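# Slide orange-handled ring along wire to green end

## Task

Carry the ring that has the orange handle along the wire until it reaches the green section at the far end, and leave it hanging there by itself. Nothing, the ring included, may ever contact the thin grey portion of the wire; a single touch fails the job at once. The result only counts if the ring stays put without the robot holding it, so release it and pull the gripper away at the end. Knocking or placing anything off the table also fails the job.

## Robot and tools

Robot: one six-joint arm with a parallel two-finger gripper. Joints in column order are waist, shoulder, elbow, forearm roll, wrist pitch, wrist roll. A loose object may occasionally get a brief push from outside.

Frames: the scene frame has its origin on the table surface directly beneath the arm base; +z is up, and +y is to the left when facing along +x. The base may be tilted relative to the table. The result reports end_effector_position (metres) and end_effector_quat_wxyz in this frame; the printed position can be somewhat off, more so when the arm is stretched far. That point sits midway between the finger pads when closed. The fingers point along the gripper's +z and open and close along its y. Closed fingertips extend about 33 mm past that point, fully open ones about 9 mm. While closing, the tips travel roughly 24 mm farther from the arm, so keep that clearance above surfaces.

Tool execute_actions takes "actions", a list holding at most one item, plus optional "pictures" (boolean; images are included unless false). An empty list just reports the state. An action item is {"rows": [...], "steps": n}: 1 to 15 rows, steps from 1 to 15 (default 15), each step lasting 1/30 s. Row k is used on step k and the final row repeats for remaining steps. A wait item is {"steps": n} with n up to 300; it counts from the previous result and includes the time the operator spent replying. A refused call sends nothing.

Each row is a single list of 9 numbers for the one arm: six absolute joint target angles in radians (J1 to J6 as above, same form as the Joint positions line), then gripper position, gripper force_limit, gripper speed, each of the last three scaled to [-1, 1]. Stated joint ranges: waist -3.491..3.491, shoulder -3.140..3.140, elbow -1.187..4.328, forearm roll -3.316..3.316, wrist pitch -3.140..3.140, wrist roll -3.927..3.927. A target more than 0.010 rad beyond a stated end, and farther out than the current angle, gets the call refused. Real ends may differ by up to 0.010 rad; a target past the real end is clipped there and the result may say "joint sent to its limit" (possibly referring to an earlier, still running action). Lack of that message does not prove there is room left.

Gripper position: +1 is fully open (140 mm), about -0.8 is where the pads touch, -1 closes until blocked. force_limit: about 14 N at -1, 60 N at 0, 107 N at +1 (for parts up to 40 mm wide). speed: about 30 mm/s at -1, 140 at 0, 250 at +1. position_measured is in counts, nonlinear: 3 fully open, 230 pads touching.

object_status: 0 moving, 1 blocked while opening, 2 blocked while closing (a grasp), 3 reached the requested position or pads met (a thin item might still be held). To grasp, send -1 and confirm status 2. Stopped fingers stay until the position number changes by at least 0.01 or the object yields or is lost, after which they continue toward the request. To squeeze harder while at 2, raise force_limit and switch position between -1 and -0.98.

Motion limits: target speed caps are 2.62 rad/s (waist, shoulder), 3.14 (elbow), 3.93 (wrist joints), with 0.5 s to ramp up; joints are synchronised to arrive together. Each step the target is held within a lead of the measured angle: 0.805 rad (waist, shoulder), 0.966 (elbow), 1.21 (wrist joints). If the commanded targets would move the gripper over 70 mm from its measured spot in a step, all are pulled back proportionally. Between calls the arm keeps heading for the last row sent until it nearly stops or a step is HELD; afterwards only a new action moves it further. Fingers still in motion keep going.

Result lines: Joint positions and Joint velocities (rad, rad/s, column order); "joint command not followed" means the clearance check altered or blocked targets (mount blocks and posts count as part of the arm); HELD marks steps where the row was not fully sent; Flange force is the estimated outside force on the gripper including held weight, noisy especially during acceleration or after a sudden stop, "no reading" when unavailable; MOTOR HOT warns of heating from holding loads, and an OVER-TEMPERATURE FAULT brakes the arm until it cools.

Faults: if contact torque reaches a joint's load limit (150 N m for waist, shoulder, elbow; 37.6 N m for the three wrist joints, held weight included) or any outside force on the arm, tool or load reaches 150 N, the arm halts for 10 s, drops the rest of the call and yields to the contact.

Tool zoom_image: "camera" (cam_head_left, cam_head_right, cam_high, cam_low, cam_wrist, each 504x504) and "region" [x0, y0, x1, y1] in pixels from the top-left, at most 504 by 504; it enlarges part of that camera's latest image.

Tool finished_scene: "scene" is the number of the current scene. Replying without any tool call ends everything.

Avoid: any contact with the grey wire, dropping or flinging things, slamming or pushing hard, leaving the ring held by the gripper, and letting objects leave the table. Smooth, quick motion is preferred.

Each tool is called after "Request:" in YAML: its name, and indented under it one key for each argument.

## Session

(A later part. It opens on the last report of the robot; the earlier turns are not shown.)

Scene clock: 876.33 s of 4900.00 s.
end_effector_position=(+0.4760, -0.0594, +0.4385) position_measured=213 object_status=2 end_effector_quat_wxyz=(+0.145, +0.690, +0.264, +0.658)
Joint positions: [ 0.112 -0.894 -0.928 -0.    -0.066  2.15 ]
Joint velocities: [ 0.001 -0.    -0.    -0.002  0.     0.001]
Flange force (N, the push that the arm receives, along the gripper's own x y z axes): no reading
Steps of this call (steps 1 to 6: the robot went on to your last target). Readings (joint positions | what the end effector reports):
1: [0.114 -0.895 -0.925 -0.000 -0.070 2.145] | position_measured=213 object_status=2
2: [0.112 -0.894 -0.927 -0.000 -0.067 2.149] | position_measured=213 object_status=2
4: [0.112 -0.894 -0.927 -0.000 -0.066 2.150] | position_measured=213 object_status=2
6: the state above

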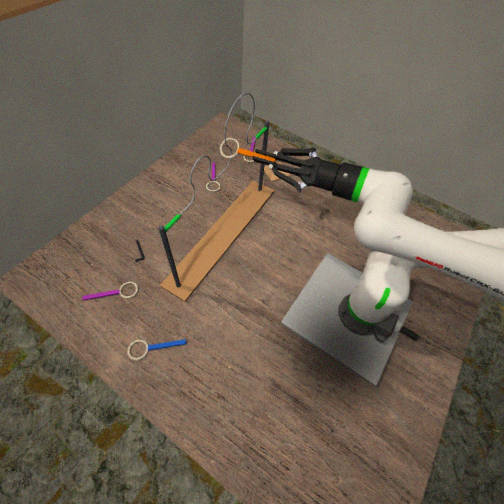

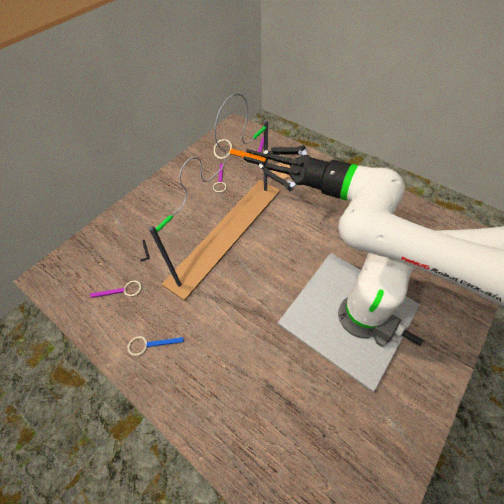

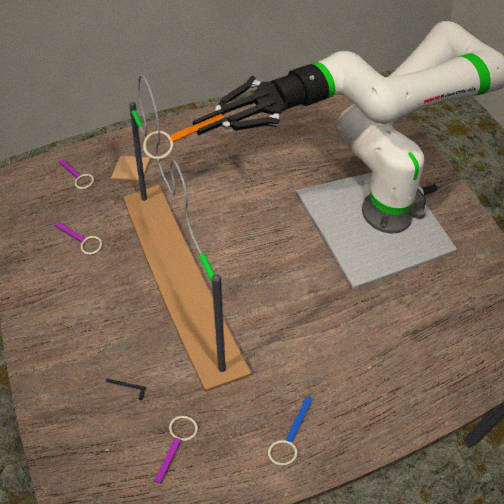

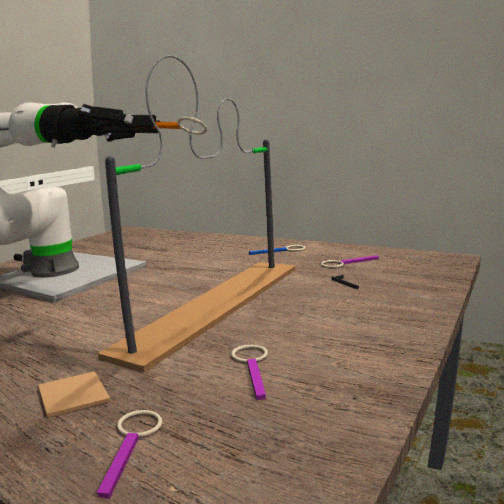

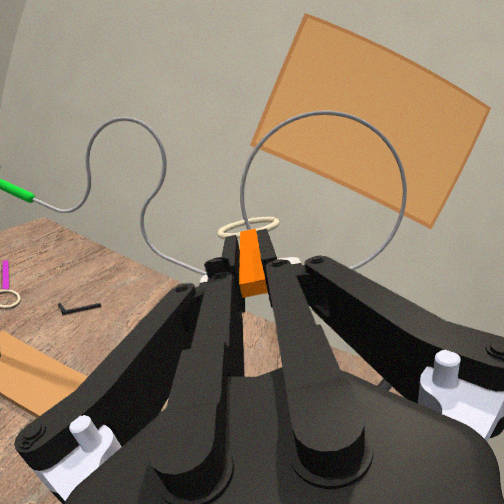

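Request:
execute_actions:
  actions:
    - {"rows": [[0.1108,-0.8937,-0.9284,0,-0.0653,2.15,-1,0.2,-0.9],[0.1096,-0.8932,-0.9300,0,-0.0632,2.146,-1,0.2,-0.9],[0.1078,-0.8926,-0.9324,0,-0.0602,2.136,-1,0.2,-0.9],[0.1055,-0.8917,-0.9357,0,-0.0560,2.118,-1,0.2,-0.9],[0.1029,-0.8905,-0.9399,0,-0.0506,2.091,-1,0.2,-0.9],[0.1003,-0.8893,-0.9448,0,-0.0445,2.054,-1,0.2,-0.9],[0.0978,-0.8878,-0.9504,0,-0.0374,2.007,-1,0.2,-0.9],[0.0956,-0.8864,-0.9562,0,-0.0302,1.950,-1,0.2,-0.9],[0.0938,-0.8850,-0.9627,0,-0.0223,1.885,-1,0.2,-0.9],[0.0924,-0.8836,-0.9693,0,-0.0143,1.815,-1,0.2,-0.9],[0.0914,-0.8821,-0.9760,0,-0.0061,1.745,-1,0.2,-0.9],[0.0908,-0.8807,-0.9827,0,0.0020,1.675,-1,0.2,-0.9],[0.0906,-0.8793,-0.9894,0,0.0101,1.605,-1,0.2,-0.9],[0.0908,-0.8779,-0.9960,0,0.0181,1.535,-1,0.2,-0.9],[0.0914,-0.8766,-1.0026,0,0.0260,1.465,-1,0.2,-0.9]], "steps": 15}
  pictures: false

Request:
execute_actions:
  actions:
    - {"rows": [[0.0923,-0.8753,-1.0092,0,0.0339,1.395,-1,0.2,-0.9],[0.0936,-0.8741,-1.0156,0,0.0415,1.325,-1,0.2,-0.9],[0.0953,-0.8729,-1.0220,0,0.0491,1.255,-1,0.2,-0.9],[0.0974,-0.8719,-1.0281,0,0.0562,1.185,-1,0.2,-0.9],[0.0997,-0.8710,-1.0341,0,0.0631,1.115,-1,0.2,-0.9],[0.1025,-0.8701,-1.0398,0,0.0697,1.045,-1,0.2,-0.9],[0.1055,-0.8693,-1.0453,0,0.0760,0.975,-1,0.2,-0.9],[0.1088,-0.8687,-1.0505,0,0.0818,0.905,-1,0.2,-0.9],[0.1124,-0.8681,-1.0554,0,0.0873,0.835,-1,0.2,-0.9],[0.1163,-0.8677,-1.0599,0,0.0922,0.765,-1,0.2,-0.9],[0.1204,-0.8674,-1.0641,0,0.0967,0.695,-1,0.2,-0.9],[0.1247,-0.8672,-1.0678,0,0.1006,0.625,-1,0.2,-0.9],[0.1292,-0.8673,-1.0711,0,0.1038,0.557,-1,0.2,-0.9],[0.1339,-0.8676,-1.0740,0,0.1064,0.491,-1,0.2,-0.9],[0.1387,-0.8681,-1.0765,0,0.1084,0.428,-1,0.2,-0.9]], "steps": 15}
  pictures: false

Request:
execute_actions:
  actions:
    - {"rows": [[0.1436,-0.8687,-1.0785,0,0.1098,0.368,-1,0.2,-0.9],[0.1486,-0.8694,-1.0800,0,0.1106,0.311,-1,0.2,-0.9],[0.1537,-0.8702,-1.0810,0,0.1108,0.257,-1,0.2,-0.9],[0.1588,-0.8712,-1.0815,0,0.1103,0.207,-1,0.2,-0.9],[0.1646,-0.8725,-1.0819,0,0.1094,0.161,-1,0.2,-0.9],[0.1711,-0.8738,-1.0822,0,0.1084,0.118,-1,0.2,-0.9],[0.1784,-0.8751,-1.0825,0,0.1074,0.077,-1,0.2,-0.9],[0.1859,-0.8763,-1.0828,0,0.1065,0.037,-1,0.2,-0.9],[0.1934,-0.8773,-1.0831,0,0.1058,-0.003,-1,0.2,-0.9],[0.2008,-0.8781,-1.0833,0,0.1052,-0.043,-1,0.2,-0.9],[0.2081,-0.8788,-1.0835,0,0.1047,-0.084,-1,0.2,-0.9],[0.2151,-0.8793,-1.0836,0,0.1043,-0.127,-1,0.2,-0.9],[0.2215,-0.8796,-1.0837,0,0.1041,-0.173,-1,0.2,-0.9],[0.2274,-0.8797,-1.0837,0,0.1040,-0.223,-1,0.2,-0.9],[0.2324,-0.8800,-1.0835,0,0.1035,-0.277,-1,0.2,-0.9]], "steps": 15}

Request:
execute_actions:
  actions:
    - {"rows": [[0.2374,-0.8804,-1.0828,0,0.1024,-0.334,-1,0.2,-0.9],[0.2424,-0.8809,-1.0816,0,0.1007,-0.394,-1,0.2,-0.9],[0.2472,-0.8815,-1.0799,0,0.0984,-0.457,-1,0.2,-0.9],[0.2520,-0.8822,-1.0777,0,0.0955,-0.522,-1,0.2,-0.9],[0.2566,-0.8829,-1.0751,0,0.0922,-0.588,-1,0.2,-0.9],[0.2610,-0.8838,-1.0720,0,0.0882,-0.654,-1,0.2,-0.9],[0.2652,-0.8849,-1.0685,0,0.0836,-0.720,-1,0.2,-0.9],[0.2692,-0.8861,-1.0645,0,0.0784,-0.786,-1,0.2,-0.9],[0.2730,-0.8873,-1.0602,0,0.0729,-0.852,-1,0.2,-0.9],[0.2766,-0.8886,-1.0556,0,0.0670,-0.918,-1,0.2,-0.9],[0.2798,-0.8898,-1.0505,0,0.0607,-0.984,-1,0.2,-0.9],[0.2827,-0.8911,-1.0452,0,0.0541,-1.050,-1,0.2,-0.9],[0.2853,-0.8924,-1.0396,0,0.0472,-1.116,-1,0.2,-0.9],[0.2877,-0.8937,-1.0337,0,0.0400,-1.182,-1,0.2,-0.9],[0.2896,-0.8950,-1.0276,0,0.0326,-1.248,-1,0.2,-0.9]], "steps": 15}
  pictures: false

Request:
execute_actions:
  actions:
    - {"rows": [[0.2912,-0.8964,-1.0213,0,0.0249,-1.314,-1,0.2,-0.9],[0.2925,-0.8977,-1.0149,0,0.0172,-1.380,-1,0.2,-0.9],[0.2934,-0.8988,-1.0083,0,0.0095,-1.446,-1,0.2,-0.9],[0.2939,-0.9001,-1.0017,0,0.0016,-1.512,-1,0.2,-0.9],[0.2940,-0.9013,-0.9950,0,-0.0063,-1.578,-1,0.2,-0.9],[0.2938,-0.9024,-0.9882,0,-0.0142,-1.642,-1,0.2,-0.9],[0.2933,-0.9035,-0.9817,0,-0.0218,-1.702,-1,0.2,-0.9],[0.2925,-0.9044,-0.9755,0,-0.0289,-1.757,-1,0.2,-0.9],[0.2914,-0.9053,-0.9697,0,-0.0356,-1.807,-1,0.2,-0.9],[0.2902,-0.9060,-0.9643,0,-0.0417,-1.850,-1,0.2,-0.9],[0.2890,-0.9066,-0.9598,0,-0.0468,-1.886,-1,0.2,-0.9],[0.2878,-0.9071,-0.9560,0,-0.0511,-1.914,-1,0.2,-0.9],[0.2867,-0.9075,-0.9530,0,-0.0545,-1.934,-1,0.2,-0.9],[0.2860,-0.9077,-0.9512,0,-0.0565,-1.946,-1,0.2,-0.9],[0.2857,-0.9078,-0.9504,0,-0.0574,-1.951,-1,0.2,-0.9]], "steps": 15}
  pictures: false

Request:
execute_actions:
  actions:
    - {"steps": 7}

Request:
zoom_image:
  camera: "cam_wrist"
  region: [150, 110, 350, 290]

Request:
zoom_image:
  camera: "cam_high"
  region: [120, 130, 250, 250]

Request:
zoom_image:
  camera: "cam_low"
  region: [150, 70, 290, 190]

Scene clock: 996.83 s of 4900.00 s.
end_effector_position=(+0.4763, -0.0683, +0.4167) position_measured=213 object_status=2 end_effector_quat_wxyz=(+0.017, +0.730, +0.114, +0.673)
Joint positions: [ 0.093 -0.882 -0.975  0.    -0.007  1.75 ]
Joint velocities: [-0.02   0.035 -0.162  0.003  0.196 -1.676]
Flange force (N, the push that the arm receives, along the gripper's own x y z axes): no reading
Steps of this call (steps 1 to 30: the robot went on to your last target; steps 31 to 90: nothing new was sent; then 117.00 s passed at rest; steps 91 to 105: all 15 steps of this action). Readings (joint positions | what the end effector reports):
91: [0.111 -0.894 -0.928 0.000 -0.066 2.150] | position_measured=213 object_status=2
92: [0.111 -0.894 -0.928 0.000 -0.065 2.150] | position_measured=213 object_status=2
94: [0.109 -0.893 -0.931 0.000 -0.062 2.141] | position_measured=213 object_status=2
98: [0.102 -0.890 -0.942 0.000 -0.048 2.069] | position_measured=213 object_status=2
105: the state above

Scene clock: 997.33 s of 4900.00 s.
end_effector_position=(+0.4758, -0.0586, +0.3805) position_measured=213 object_status=2 end_effector_quat_wxyz=(-0.304, +0.702, -0.232, +0.601)
Joint positions: [ 0.113 -0.868 -1.057  0.     0.088  0.781]
Joint velocities: [ 0.14   0.01  -0.122 -0.001  0.129 -1.988]
Flange force (N, the push that the arm receives, along the gripper's own x y z axes): no reading
Steps of this call (steps 1 to 15: all 15 steps of this action). Readings (joint positions | what the end effector reports):
1: [0.092 -0.881 -0.981 0.000 -0.000 1.692] | position_measured=213 object_status=2
2: [0.092 -0.880 -0.987 0.000 0.007 1.632] | position_measured=213 object_status=2
4: [0.092 -0.878 -0.998 0.000 0.021 1.509] | position_measured=213 object_status=2
8: [0.094 -0.873 -1.022 0.000 0.048 1.251] | position_measured=213 object_status=2
15: the state above

Scene clock: 997.83 s of 4900.00 s.
end_effector_position=(+0.4755, -0.0151, +0.3702) position_measured=213 object_status=2 end_effector_quat_wxyz=(+0.545, -0.565, +0.476, -0.395)
Joint positions: [ 0.206 -0.878 -1.083  0.     0.106 -0.076]
Joint velocities: [ 0.203 -0.024 -0.005 -0.001 -0.019 -1.394]
Flange force (N, the push that the arm receives, along the gripper's own x y z axes): no reading
Steps of this call (steps 1 to 15: all 15 steps of this action). Readings (joint positions | what the end effector reports):
1: [0.118 -0.868 -1.061 0.000 0.092 0.714] | position_measured=213 object_status=2
2: [0.123 -0.868 -1.064 0.000 0.096 0.647] | position_measured=213 object_status=2
4: [0.133 -0.868 -1.070 0.000 0.102 0.516] | position_measured=213 object_status=2
8: [0.155 -0.869 -1.079 0.000 0.108 0.275] | position_measured=213 object_status=2
15: the state above

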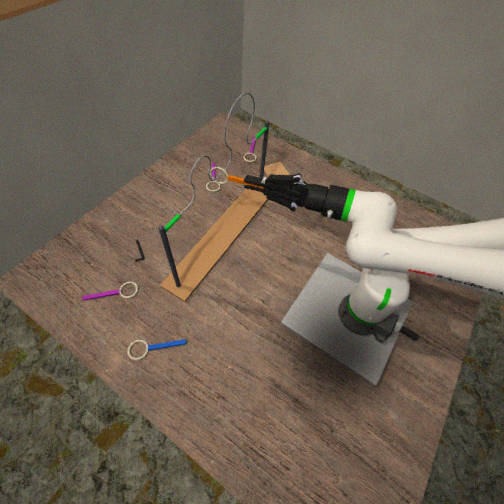

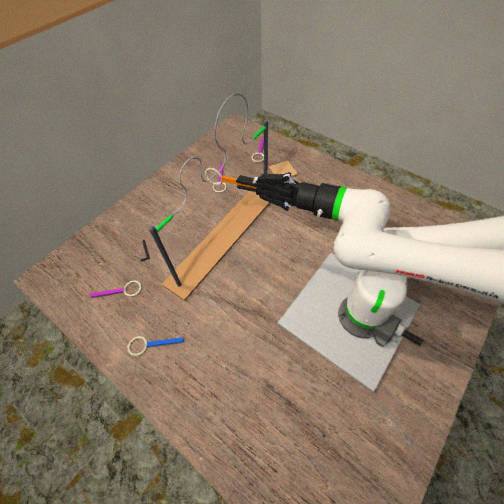

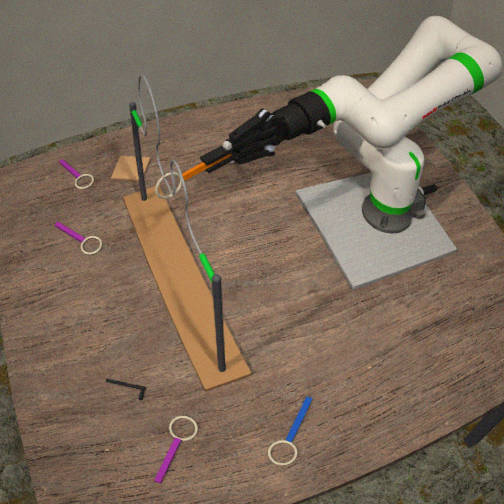

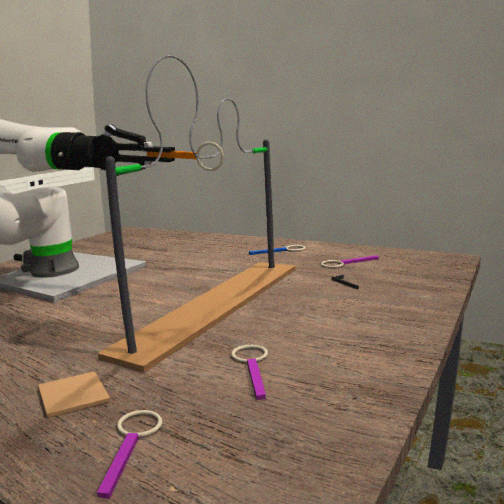

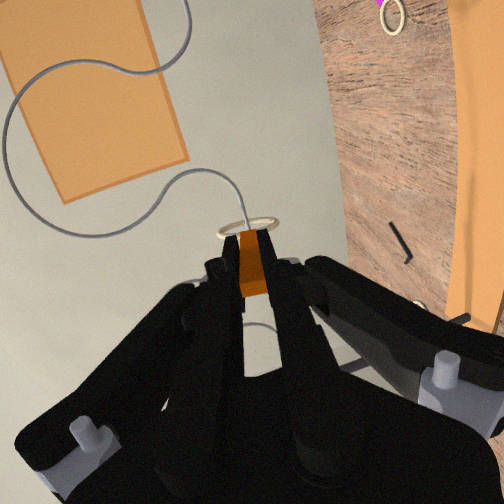

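Scene clock: 998.33 s of 4900.00 s.
end_effector_position=(+0.4755, +0.0181, +0.3827) position_measured=213 object_status=2 end_effector_quat_wxyz=(+0.664, -0.342, +0.656, -0.112)
Joint positions: [ 0.275 -0.889 -1.055  0.     0.065 -0.926]
Joint velocities: [ 0.091 -0.035  0.159 -0.001 -0.181 -1.857]
Flange force (N, the push that the arm receives, along the gripper's own x y z axes): no reading
Steps of this call (steps 1 to 15: all 15 steps of this action). Readings (joint positions | what the end effector reports):
1: [0.213 -0.878 -1.084 0.000 0.105 -0.123] | position_measured=213 object_status=2
2: [0.219 -0.879 -1.084 0.000 0.105 -0.172] | position_measured=213 object_status=2
4: [0.230 -0.880 -1.084 0.000 0.103 -0.274] | position_measured=213 object_status=2
8: [0.249 -0.882 -1.080 0.000 0.097 -0.497] | position_measured=213 object_status=2
15: the state above

Scene clock: 998.83 s of 4900.00 s.
end_effector_position=(+0.4757, +0.0261, +0.4237) position_measured=213 object_status=2 end_effector_quat_wxyz=(+0.644, -0.025, +0.739, +0.196)
Joint positions: [ 0.291 -0.906 -0.965  0.    -0.041 -1.835]
Joint velocities: [-0.03  -0.022  0.151  0.001 -0.172 -1.239]
Flange force (N, the push that the arm receives, along the gripper's own x y z axes): no reading
Steps of this call (steps 1 to 15: all 15 steps of this action). Readings (joint positions | what the end effector reports):
1: [0.278 -0.890 -1.050 0.000 0.059 -0.990] | position_measured=213 object_status=2
2: [0.281 -0.891 -1.044 0.000 0.052 -1.053] | position_measured=213 object_status=2
4: [0.286 -0.894 -1.033 0.000 0.039 -1.182] | position_measured=213 object_status=2
8: [0.292 -0.899 -1.008 0.000 0.009 -1.440] | position_measured=213 object_status=2
15: the state above

Scene clock: 999.07 s of 4900.00 s.
end_effector_position=(+0.4757, +0.0234, +0.4300) position_measured=213 object_status=2 end_effector_quat_wxyz=(+0.633, +0.020, +0.739, +0.231)
Joint positions: [ 0.286 -0.908 -0.95   0.    -0.057 -1.951]
Joint velocities: [ 0.001  0.     0.001  0.002 -0.    -0.004]
Flange force (N, the push that the arm receives, along the gripper's own x y z axes): no reading
Steps of this call (steps 1 to 7: the robot went on to your last target). Readings (joint positions | what the end effector reports):
1: [0.290 -0.906 -0.960 0.000 -0.046 -1.874] | position_measured=213 object_status=2
2: [0.289 -0.907 -0.956 0.000 -0.051 -1.905] | position_measured=213 object_status=2
4: [0.286 -0.908 -0.951 0.000 -0.056 -1.943] | position_measured=213 object_status=2
7: the state above

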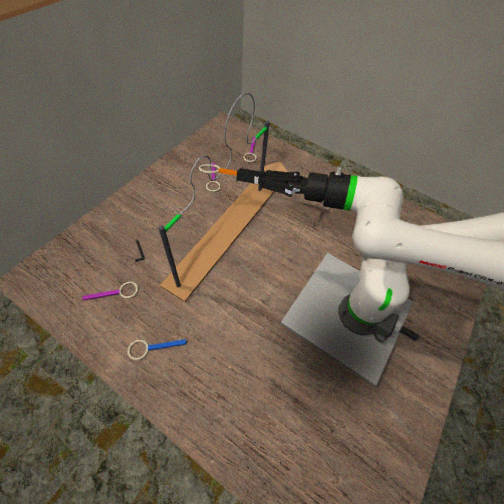

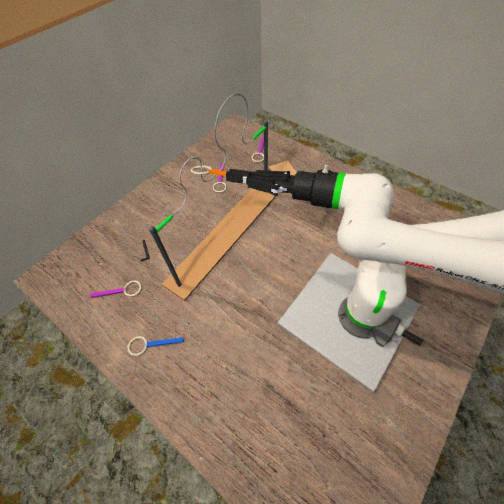

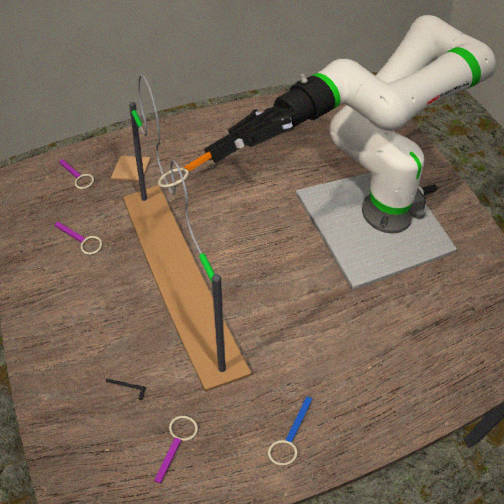

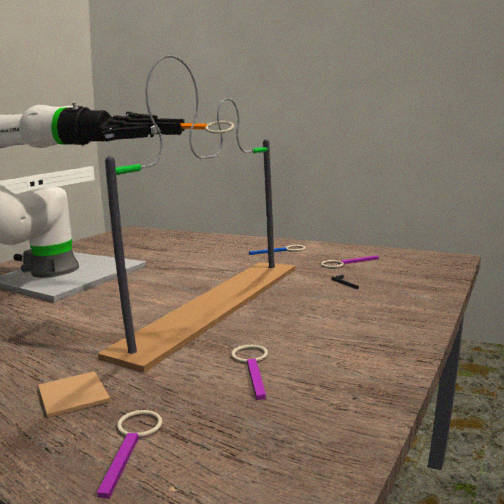

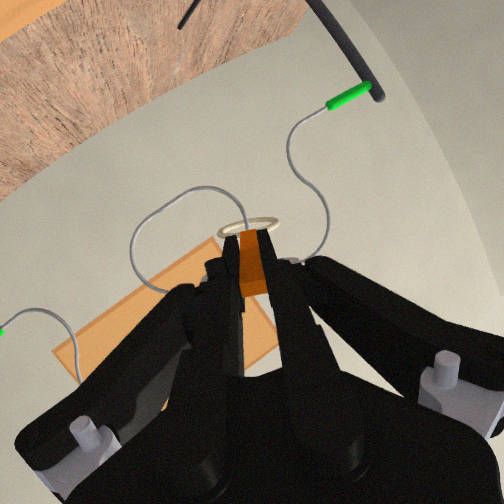

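Region (150, 110, 350, 290) of cam_wrist's 504x504 image, scaled by 2.520, with more detail than that image has; it fills the top 454 rows of this view, and the rest is white.

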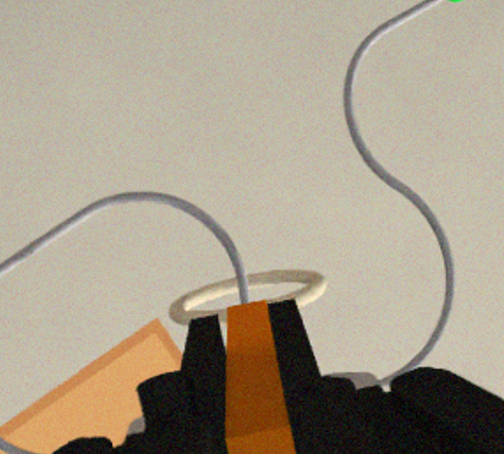

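Region (120, 130, 250, 250) of cam_high's 504x504 image, scaled by 3.877, with more detail than that image has; it fills the top 465 rows of this view, and the rest is white.

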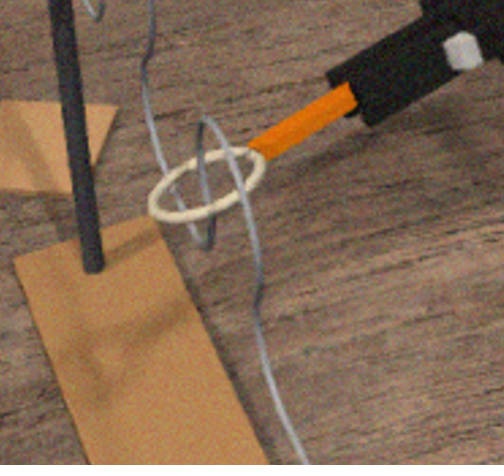

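Region (150, 70, 290, 190) of cam_low's 504x504 image, scaled by 3.600, with more detail than that image has; it fills the top 432 rows of this view, and the rest is white.

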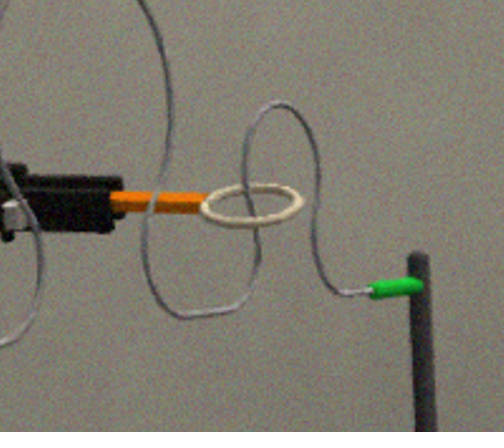

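Request:
execute_actions:
  actions:
    - {"rows": [[0.2853,-0.9079,-0.9494,0,-0.0585,-1.948,-1,0.2,-0.9],[0.2845,-0.9081,-0.9475,0,-0.0606,-1.939,-1,0.2,-0.9],[0.2834,-0.9084,-0.9445,0,-0.0639,-1.922,-1,0.2,-0.9],[0.2822,-0.9087,-0.9406,0,-0.0681,-1.896,-1,0.2,-0.9],[0.2807,-0.9091,-0.9355,0,-0.0736,-1.861,-1,0.2,-0.9],[0.2793,-0.9094,-0.9295,0,-0.0799,-1.817,-1,0.2,-0.9],[0.2778,-0.9097,-0.9222,0,-0.0875,-1.764,-1,0.2,-0.9],[0.2769,-0.9098,-0.9149,0,-0.0949,-1.703,-1,0.2,-0.9],[0.2762,-0.9098,-0.9069,0,-0.1029,-1.636,-1,0.2,-0.9],[0.2761,-0.9096,-0.8988,0,-0.1108,-1.564,-1,0.2,-0.9],[0.2764,-0.9092,-0.8908,0,-0.1184,-1.492,-1,0.2,-0.9],[0.2770,-0.9088,-0.8829,0,-0.1259,-1.420,-1,0.2,-0.9],[0.2781,-0.9082,-0.8751,0,-0.1331,-1.348,-1,0.2,-0.9],[0.2796,-0.9075,-0.8675,0,-0.1400,-1.276,-1,0.2,-0.9],[0.2813,-0.9067,-0.8599,0,-0.1468,-1.204,-1,0.2,-0.9]], "steps": 15}
  pictures: false

Request:
execute_actions:
  actions:
    - {"rows": [[0.2835,-0.9057,-0.8526,0,-0.1531,-1.132,-1,0.2,-0.9],[0.2860,-0.9047,-0.8452,0,-0.1595,-1.060,-1,0.2,-0.9],[0.2891,-0.9036,-0.8383,0,-0.1653,-0.988,-1,0.2,-0.9],[0.2923,-0.9025,-0.8317,0,-0.1708,-0.916,-1,0.2,-0.9],[0.2960,-0.9012,-0.8255,0,-0.1757,-0.844,-1,0.2,-0.9],[0.2999,-0.8999,-0.8196,0,-0.1803,-0.772,-1,0.2,-0.9],[0.3040,-0.8986,-0.8142,0,-0.1844,-0.700,-1,0.2,-0.9],[0.3084,-0.8973,-0.8092,0,-0.1881,-0.628,-1,0.2,-0.9],[0.3131,-0.8958,-0.8045,0,-0.1913,-0.556,-1,0.2,-0.9],[0.3180,-0.8944,-0.8005,0,-0.1939,-0.481,-1,0.2,-0.9],[0.3232,-0.8929,-0.7971,0,-0.1958,-0.406,-1,0.2,-0.9],[0.3283,-0.8915,-0.7942,0,-0.1973,-0.331,-1,0.2,-0.9],[0.3335,-0.8900,-0.7918,0,-0.1982,-0.256,-1,0.2,-0.9],[0.3388,-0.8886,-0.7899,0,-0.1987,-0.181,-1,0.2,-0.9],[0.3442,-0.8871,-0.7887,0,-0.1984,-0.106,-1,0.2,-0.9]], "steps": 15}
  pictures: false

Request:
execute_actions:
  actions:
    - {"rows": [[0.3497,-0.8857,-0.7879,0,-0.1978,-0.031,-1,0.2,-0.9],[0.3551,-0.8843,-0.7880,0,-0.1963,0.047,-1,0.2,-0.9],[0.3605,-0.8830,-0.7885,0,-0.1945,0.125,-1,0.2,-0.9],[0.3657,-0.8817,-0.7896,0,-0.1921,0.203,-1,0.2,-0.9],[0.3708,-0.8804,-0.7913,0,-0.1891,0.281,-1,0.2,-0.9],[0.3758,-0.8791,-0.7936,0,-0.1855,0.359,-1,0.2,-0.9],[0.3808,-0.8780,-0.7963,0,-0.1817,0.437,-1,0.2,-0.9],[0.3856,-0.8768,-0.7996,0,-0.1772,0.515,-1,0.2,-0.9],[0.3901,-0.8757,-0.8036,0,-0.1721,0.592,-1,0.2,-0.9],[0.3943,-0.8747,-0.8081,0,-0.1666,0.669,-1,0.2,-0.9],[0.3983,-0.8737,-0.8129,0,-0.1608,0.746,-1,0.2,-0.9],[0.4021,-0.8728,-0.8182,0,-0.1546,0.823,-1,0.2,-0.9],[0.4055,-0.8720,-0.8238,0,-0.1482,0.900,-1,0.2,-0.9],[0.4087,-0.8712,-0.8299,0,-0.1413,0.977,-1,0.2,-0.9],[0.4116,-0.8705,-0.8363,0,-0.1342,1.054,-1,0.2,-0.9]], "steps": 15}
  pictures: false

Request:
execute_actions:
  actions:
    - {"rows": [[0.4141,-0.8699,-0.8432,0,-0.1267,1.129,-1,0.2,-0.9],[0.4161,-0.8692,-0.8502,0,-0.1190,1.204,-1,0.2,-0.9],[0.4178,-0.8688,-0.8574,0,-0.1114,1.278,-1,0.2,-0.9],[0.4191,-0.8683,-0.8647,0,-0.1036,1.351,-1,0.2,-0.9],[0.4202,-0.8679,-0.8723,0,-0.0956,1.422,-1,0.2,-0.9],[0.4208,-0.8676,-0.8799,0,-0.0877,1.490,-1,0.2,-0.9],[0.4211,-0.8674,-0.8878,0,-0.0796,1.553,-1,0.2,-0.9],[0.4210,-0.8673,-0.8946,0,-0.0727,1.609,-1,0.2,-0.9],[0.4206,-0.8672,-0.9012,0,-0.0660,1.658,-1,0.2,-0.9],[0.4199,-0.8672,-0.9079,0,-0.0593,1.700,-1,0.2,-0.9],[0.4191,-0.8674,-0.9144,0,-0.0530,1.734,-1,0.2,-0.9],[0.4178,-0.8675,-0.9210,0,-0.0465,1.760,-1,0.2,-0.9],[0.4163,-0.8677,-0.9274,0,-0.0403,1.778,-1,0.2,-0.9],[0.4145,-0.8680,-0.9339,0,-0.0341,1.788,-1,0.2,-0.9],[0.4124,-0.8683,-0.9402,0,-0.0281,1.791,-1,0.2,-0.9]], "steps": 15}
  pictures: false

Request:
execute_actions:
  actions:
    - {"rows": [[0.4105,-0.8686,-0.9457,0,-0.0229,1.787,-1,0.2,-0.9],[0.4090,-0.8686,-0.9512,0,-0.0174,1.775,-1,0.2,-0.9],[0.4076,-0.8685,-0.9568,0,-0.0117,1.755,-1,0.2,-0.9],[0.4066,-0.8682,-0.9625,0,-0.0057,1.727,-1,0.2,-0.9],[0.4057,-0.8676,-0.9681,0,0.0005,1.691,-1,0.2,-0.9],[0.4051,-0.8669,-0.9739,0,0.0070,1.647,-1,0.2,-0.9],[0.4048,-0.8659,-0.9796,0,0.0137,1.596,-1,0.2,-0.9],[0.4047,-0.8648,-0.9855,0,0.0207,1.538,-1,0.2,-0.9],[0.4050,-0.8630,-0.9921,0,0.0291,1.474,-1,0.2,-0.9],[0.4055,-0.8610,-0.9985,0,0.0375,1.407,-1,0.2,-0.9],[0.4064,-0.8588,-1.0047,0,0.0459,1.339,-1,0.2,-0.9],[0.4077,-0.8564,-1.0108,0,0.0544,1.271,-1,0.2,-0.9],[0.4092,-0.8536,-1.0166,0,0.0630,1.203,-1,0.2,-0.9],[0.4111,-0.8506,-1.0224,0,0.0718,1.135,-1,0.2,-0.9],[0.4132,-0.8474,-1.0278,0,0.0804,1.067,-1,0.2,-0.9]], "steps": 15}
  pictures: false

Request:
execute_actions:
  actions:
    - {"rows": [[0.4158,-0.8437,-1.0328,0,0.0891,0.995,-1,0.2,-0.9],[0.4186,-0.8401,-1.0374,0,0.0973,0.923,-1,0.2,-0.9],[0.4217,-0.8362,-1.0417,0,0.1055,0.851,-1,0.2,-0.9],[0.4249,-0.8322,-1.0456,0,0.1134,0.779,-1,0.2,-0.9],[0.4284,-0.8281,-1.0491,0,0.1210,0.707,-1,0.2,-0.9],[0.4320,-0.8239,-1.0521,0,0.1282,0.635,-1,0.2,-0.9],[0.4360,-0.8196,-1.0549,0,0.1353,0.563,-1,0.2,-0.9],[0.4401,-0.8154,-1.0571,0,0.1417,0.493,-1,0.2,-0.9],[0.4443,-0.8111,-1.0586,0,0.1475,0.425,-1,0.2,-0.9],[0.4485,-0.8070,-1.0598,0,0.1528,0.360,-1,0.2,-0.9],[0.4529,-0.8029,-1.0605,0,0.1576,0.299,-1,0.2,-0.9],[0.4573,-0.7990,-1.0607,0,0.1617,0.243,-1,0.2,-0.9],[0.4619,-0.7951,-1.0604,0,0.1653,0.193,-1,0.2,-0.9],[0.4664,-0.7913,-1.0596,0,0.1683,0.149,-1,0.2,-0.9],[0.4712,-0.7874,-1.0584,0,0.1710,0.111,-1,0.2,-0.9]], "steps": 15}
  pictures: false

Request:
execute_actions:
  actions:
    - {"rows": [[0.4766,-0.7831,-1.0572,0,0.1741,0.079,-1,0.2,-0.9],[0.4824,-0.7783,-1.0558,0,0.1775,0.053,-1,0.2,-0.9],[0.4886,-0.7731,-1.0541,0,0.1810,0.033,-1,0.2,-0.9],[0.4946,-0.7679,-1.0525,0,0.1846,0.018,-1,0.2,-0.9],[0.5006,-0.7626,-1.0509,0,0.1883,0.008,-1,0.2,-0.9],[0.5066,-0.7572,-1.0492,0,0.1920,0.002,-1,0.2,-0.9],[0.5125,-0.7518,-1.0475,0,0.1957,0,-1,0.2,-0.9],[0.5185,-0.7461,-1.0456,0,0.1995,0,-1,0.2,-0.9],[0.5246,-0.7402,-1.0437,0,0.2035,0,-1,0.2,-0.9],[0.5306,-0.7343,-1.0417,0,0.2074,0,-1,0.2,-0.9],[0.5366,-0.7283,-1.0397,0,0.2114,0,-1,0.2,-0.9],[0.5423,-0.7224,-1.0378,0,0.2154,0,-1,0.2,-0.9],[0.5477,-0.7167,-1.0358,0,0.2191,0,-1,0.2,-0.9],[0.5526,-0.7115,-1.0341,0,0.2226,0,-1,0.2,-0.9],[0.5570,-0.7067,-1.0324,0,0.2257,0,-1,0.2,-0.9]], "steps": 15}
  pictures: false

Request:
execute_actions:
  actions:
    - {"rows": [[0.5606,-0.7027,-1.0310,0,0.2283,0,-1,0.2,-0.9],[0.5635,-0.6995,-1.0299,0,0.2304,0,-1,0.2,-0.9],[0.5656,-0.6970,-1.0291,0,0.2321,0,-1,0.2,-0.9],[0.5671,-0.6954,-1.0285,0,0.2331,0,-1,0.2,-0.9],[0.5678,-0.6946,-1.0282,0,0.2336,0,-1,0.2,-0.9]], "steps": 10}

Request:
zoom_image:
  camera: "cam_wrist"
  region: [150, 110, 350, 290]

Request:
zoom_image:
  camera: "cam_high"
  region: [160, 200, 290, 320]

Request:
zoom_image:
  camera: "cam_low"
  region: [190, 100, 310, 200]

Scene clock: 1119.57 s of 4900.00 s.
end_effector_position=(+0.4756, +0.0192, +0.4553) position_measured=213 object_status=2 end_effector_quat_wxyz=(+0.669, -0.140, +0.725, +0.082)
Joint positions: [ 0.277 -0.91  -0.893 -0.    -0.116 -1.505]
Joint velocities: [ 0.     0.     0.193 -0.002 -0.182  1.736]
Flange force (N, the push that the arm receives, along the gripper's own x y z axes): no reading
Steps of this call (steps 1 to 30: the robot went on to your last target; steps 31 to 90: nothing new was sent; then 117.00 s passed at rest; steps 91 to 105: all 15 steps of this action). Readings (joint positions | what the end effector reports):
91: [0.286 -0.908 -0.950 -0.000 -0.058 -1.951] | position_measured=213 object_status=2
92: [0.285 -0.908 -0.950 -0.000 -0.058 -1.949] | position_measured=213 object_status=2
94: [0.284 -0.908 -0.947 -0.000 -0.061 -1.934] | position_measured=213 object_status=2
98: [0.280 -0.909 -0.933 -0.000 -0.076 -1.844] | position_measured=213 object_status=2
105: the state above

Scene clock: 1120.07 s of 4900.00 s.
end_effector_position=(+0.4761, +0.0387, +0.4909) position_measured=213 object_status=2 end_effector_quat_wxyz=(+0.631, -0.483, +0.560, -0.236)
Joint positions: [ 0.316 -0.895 -0.806 -0.    -0.189 -0.504]
Joint velocities: [ 0.146  0.042  0.106 -0.001 -0.072  2.1  ]
Flange force (N, the push that the arm receives, along the gripper's own x y z axes): no reading
Steps of this call (steps 1 to 15: all 15 steps of this action). Readings (joint positions | what the end effector reports):
1: [0.277 -0.909 -0.886 -0.000 -0.122 -1.445] | position_measured=213 object_status=2
2: [0.277 -0.909 -0.880 -0.000 -0.128 -1.384] | position_measured=213 object_status=2
4: [0.278 -0.908 -0.866 -0.000 -0.141 -1.257] | position_measured=213 object_status=2
8: [0.286 -0.904 -0.840 -0.000 -0.163 -0.991] | position_measured=213 object_status=2
15: the state above

Scene clock: 1120.57 s of 4900.00 s.
end_effector_position=(+0.4769, +0.0759, +0.4906) position_measured=213 object_status=2 end_effector_quat_wxyz=(-0.428, +0.714, -0.193, +0.519)
Joint positions: [ 0.39  -0.876 -0.8   -0.    -0.177  0.613]
Joint velocities: [ 0.12   0.029 -0.088 -0.001  0.144  2.239]
Flange force (N, the push that the arm receives, along the gripper's own x y z axes): no reading
Steps of this call (steps 1 to 15: all 15 steps of this action). Readings (joint positions | what the end effector reports):
1: [0.321 -0.893 -0.802 -0.000 -0.192 -0.432] | position_measured=213 object_status=2
2: [0.326 -0.892 -0.799 -0.000 -0.194 -0.360] | position_measured=213 object_status=2
4: [0.337 -0.889 -0.794 -0.000 -0.195 -0.215] | position_measured=213 object_status=2
8: [0.357 -0.884 -0.792 -0.000 -0.195 0.082] | position_measured=213 object_status=2
15: the state above

Scene clock: 1121.07 s of 4900.00 s.
end_effector_position=(+0.4776, +0.0913, +0.4439) position_measured=213 object_status=2 end_effector_quat_wxyz=(-0.122, +0.712, +0.199, +0.662)
Joint positions: [ 0.419 -0.868 -0.908 -0.    -0.06   1.657]
Joint velocities: [-0.003 -0.001 -0.262  0.001  0.256  1.357]
Flange force (N, the push that the arm receives, along the gripper's own x y z axes): no reading
Steps of this call (steps 1 to 15: all 15 steps of this action). Readings (joint positions | what the end effector reports):
1: [0.394 -0.875 -0.803 -0.000 -0.172 0.689] | position_measured=213 object_status=2
2: [0.397 -0.874 -0.808 -0.000 -0.166 0.765] | position_measured=213 object_status=2
4: [0.404 -0.872 -0.819 -0.000 -0.150 0.918] | position_measured=213 object_status=2
8: [0.414 -0.870 -0.850 -0.000 -0.118 1.217] | position_measured=213 object_status=2
15: the state above

Scene clock: 1121.57 s of 4900.00 s.
end_effector_position=(+0.4772, +0.0838, +0.4047) position_measured=213 object_status=2 end_effector_quat_wxyz=(-0.199, +0.731, +0.104, +0.644)
Joint positions: [ 0.405 -0.862 -1.    -0.     0.04   1.408]
Joint velocities: [-0.001  0.054 -0.159  0.001  0.217 -1.921]
Flange force (N, the push that the arm receives, along the gripper's own x y z axes): no reading
Steps of this call (steps 1 to 15: all 15 steps of this action). Readings (joint positions | what the end effector reports):
1: [0.419 -0.868 -0.917 -0.000 -0.051 1.700] | position_measured=213 object_status=2
2: [0.418 -0.868 -0.926 -0.000 -0.041 1.734] | position_measured=213 object_status=2
4: [0.411 -0.868 -0.948 -0.000 -0.021 1.777] | position_measured=213 object_status=2
8: [0.406 -0.868 -0.966 -0.000 -0.001 1.758] | position_measured=213 object_status=2
15: the state above

Scene clock: 1122.07 s of 4900.00 s.
end_effector_position=(+0.4784, +0.1067, +0.3732) position_measured=213 object_status=2 end_effector_quat_wxyz=(-0.496, +0.696, -0.249, +0.455)
Joint positions: [ 0.448 -0.808 -1.057 -0.     0.148  0.394]
Joint velocities: [ 0.14   0.126 -0.043 -0.     0.154 -1.838]
Flange force (N, the push that the arm receives, along the gripper's own x y z axes): no reading
Steps of this call (steps 1 to 15: all 15 steps of this action). Readings (joint positions | what the end effector reports):
1: [0.405 -0.860 -1.005 -0.000 0.048 1.342] | position_measured=213 object_status=2
2: [0.406 -0.857 -1.010 -0.000 0.056 1.276] | position_measured=213 object_status=2
4: [0.409 -0.851 -1.021 -0.000 0.071 1.142] | position_measured=213 object_status=2
8: [0.418 -0.837 -1.038 -0.000 0.102 0.868] | position_measured=213 object_status=2
15: the state above

Scene clock: 1122.57 s of 4900.00 s.
end_effector_position=(+0.4809, +0.1646, +0.3702) position_measured=213 object_status=2 end_effector_quat_wxyz=(-0.592, +0.652, -0.348, +0.320)
Joint positions: [ 0.548 -0.716 -1.036 -0.     0.219  0.   ]
Joint velocities: [ 0.154  0.162  0.055 -0.     0.106 -0.001]
Flange force (N, the push that the arm receives, along the gripper's own x y z axes): no reading
Steps of this call (steps 1 to 15: all 15 steps of this action). Readings (joint positions | what the end effector reports):
1: [0.453 -0.804 -1.058 -0.000 0.153 0.333] | position_measured=213 object_status=2
2: [0.458 -0.799 -1.058 -0.000 0.158 0.275] | position_measured=213 object_status=2
4: [0.469 -0.790 -1.058 -0.000 0.167 0.172] | position_measured=213 object_status=2
8: [0.499 -0.764 -1.053 -0.000 0.187 0.030] | position_measured=213 object_status=2
15: the state above

Scene clock: 1122.90 s of 4900.00 s.
end_effector_position=(+0.4816, +0.1769, +0.3702) position_measured=213 object_status=2 end_effector_quat_wxyz=(-0.595, +0.656, -0.342, +0.314)
Joint positions: [ 0.568 -0.695 -1.028 -0.     0.234  0.   ]
Joint velocities: [-0.001  0.001  0.    -0.     0.     0.   ]
Flange force (N, the push that the arm receives, along the gripper's own x y z axes): no reading
Steps of this call (steps 1 to 10: all 10 steps of this action). Readings (joint positions | what the end effector reports):
1: [0.553 -0.711 -1.034 -0.000 0.223 0.000] | position_measured=213 object_status=2
2: [0.557 -0.706 -1.032 -0.000 0.226 0.000] | position_measured=213 object_status=2
4: [0.564 -0.699 -1.030 -0.000 0.231 0.000] | position_measured=213 object_status=2
8: [0.568 -0.695 -1.028 -0.000 0.234 0.000] | position_measured=213 object_status=2
10: the state above

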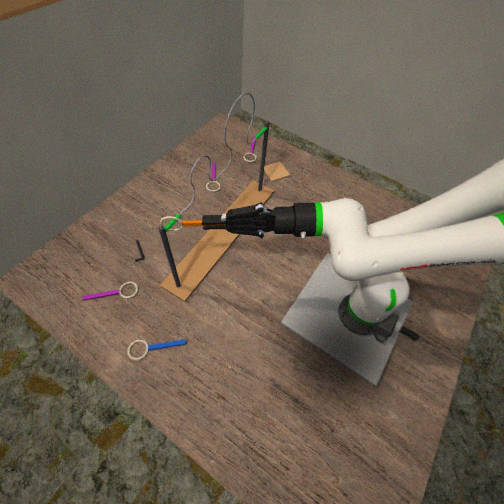

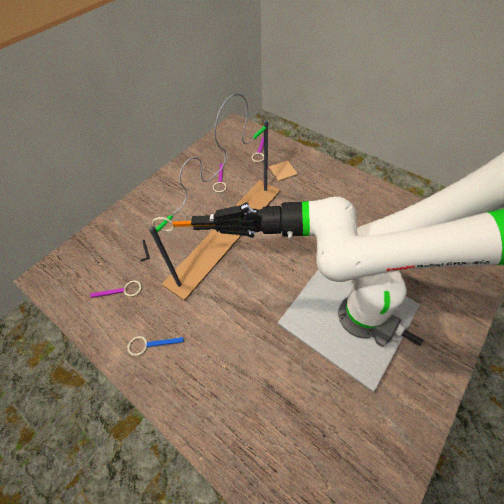

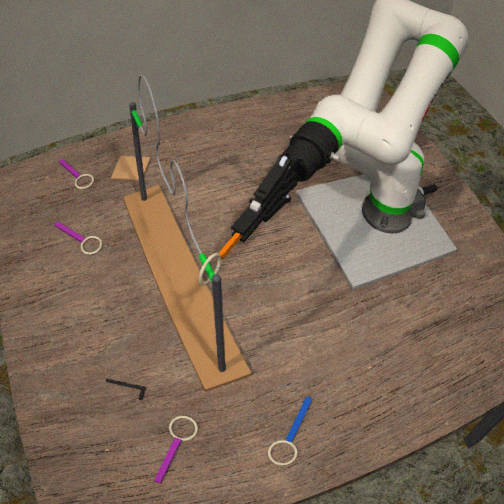

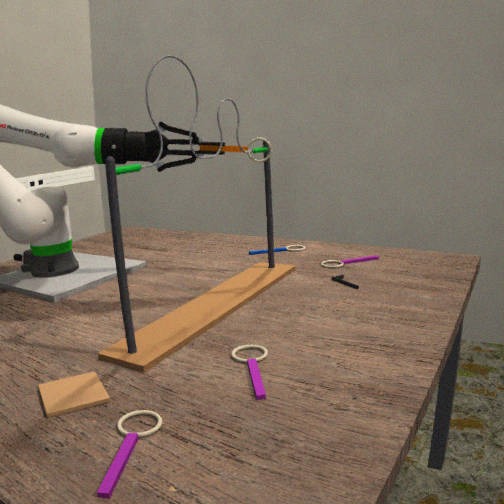

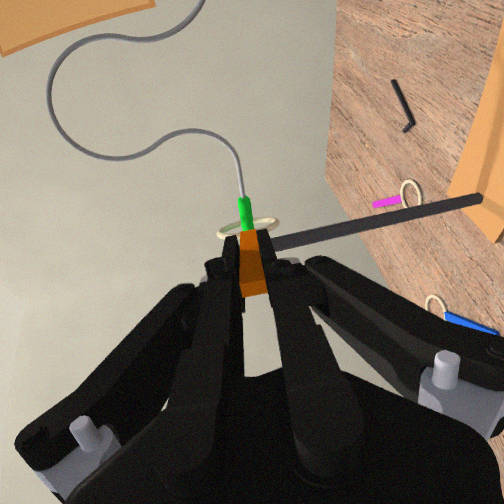

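Region (150, 110, 350, 290) of cam_wrist's 504x504 image, scaled by 2.520, with more detail than that image has; it fills the top 454 rows of this view, and the rest is white.

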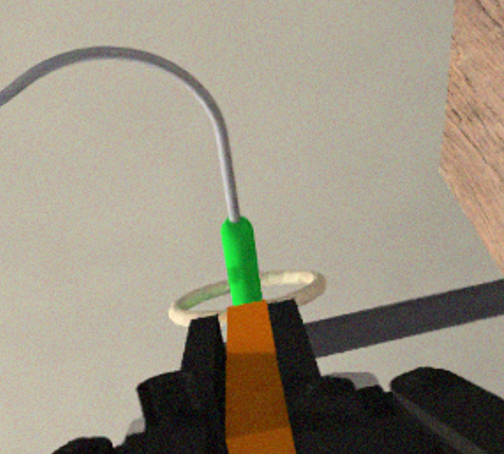

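Region (160, 200, 290, 320) of cam_high's 504x504 image, scaled by 3.877, with more detail than that image has; it fills the top 465 rows of this view, and the rest is white.

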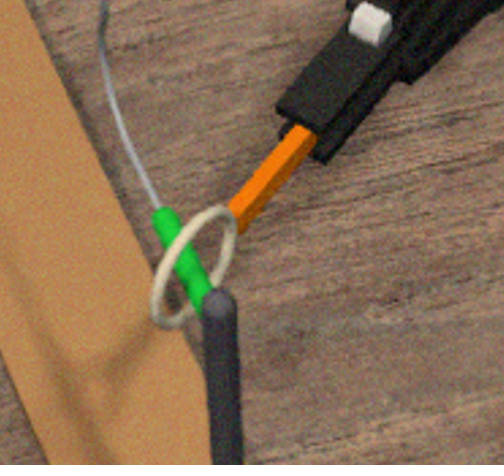

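Region (190, 100, 310, 200) of cam_low's 504x504 image, scaled by 4.200, with more detail than that image has.

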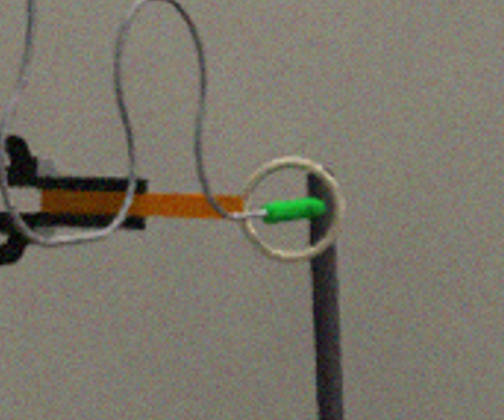

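Request:
execute_actions:
  actions: []

Scene clock: 1136.73 s of 4900.00 s.
end_effector_position=(+0.4816, +0.1769, +0.3702) position_measured=213 object_status=2 end_effector_quat_wxyz=(-0.595, +0.656, -0.342, +0.314)
Joint positions: [ 0.568 -0.695 -1.028  0.     0.234 -0.   ]
Joint velocities: [ 0.002  0.     0.001 -0.001 -0.    -0.   ]
Flange force (N, the push that the arm receives, along the gripper's own x y z axes): no reading
Steps of this call (steps 1 to 15: the robot went on to your last target; steps 16 to 90: nothing new was sent; then 10.83 s passed at rest). Readings (joint positions | what the end effector reports):
1: [0.568 -0.695 -1.028 -0.000 0.234 0.000] | position_measured=213 object_status=2
2: [0.568 -0.695 -1.028 -0.000 0.234 0.000] | position_measured=213 object_status=2
4: [0.568 -0.695 -1.028 0.000 0.234 0.000] | position_measured=213 object_status=2
8: [0.568 -0.695 -1.028 0.000 0.234 0.000] | position_measured=213 object_status=2
90: the state above
The arm was judged still, so your last target was given up. Only a new action makes it travel on or press farther. Fingers that are still opening or closing keep moving.

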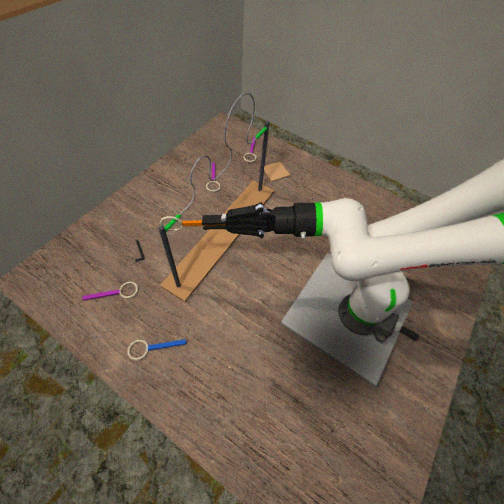

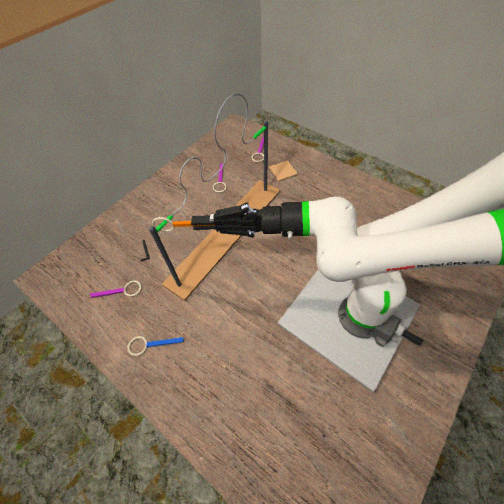

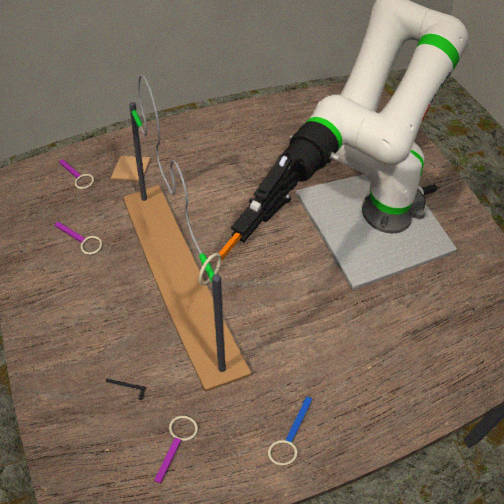

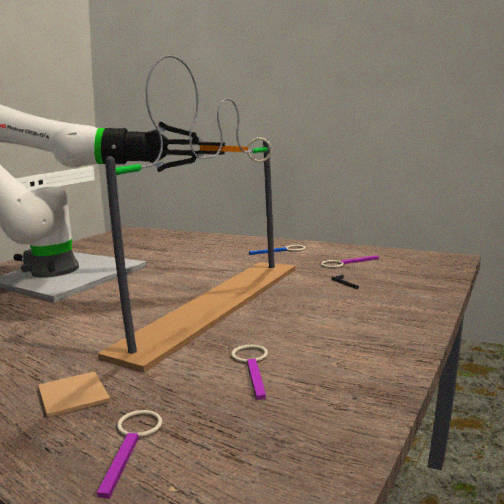

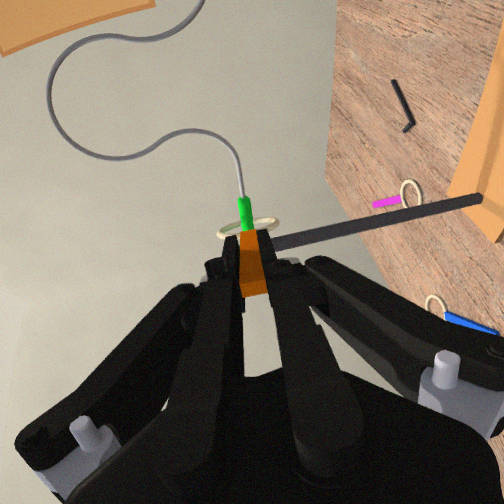

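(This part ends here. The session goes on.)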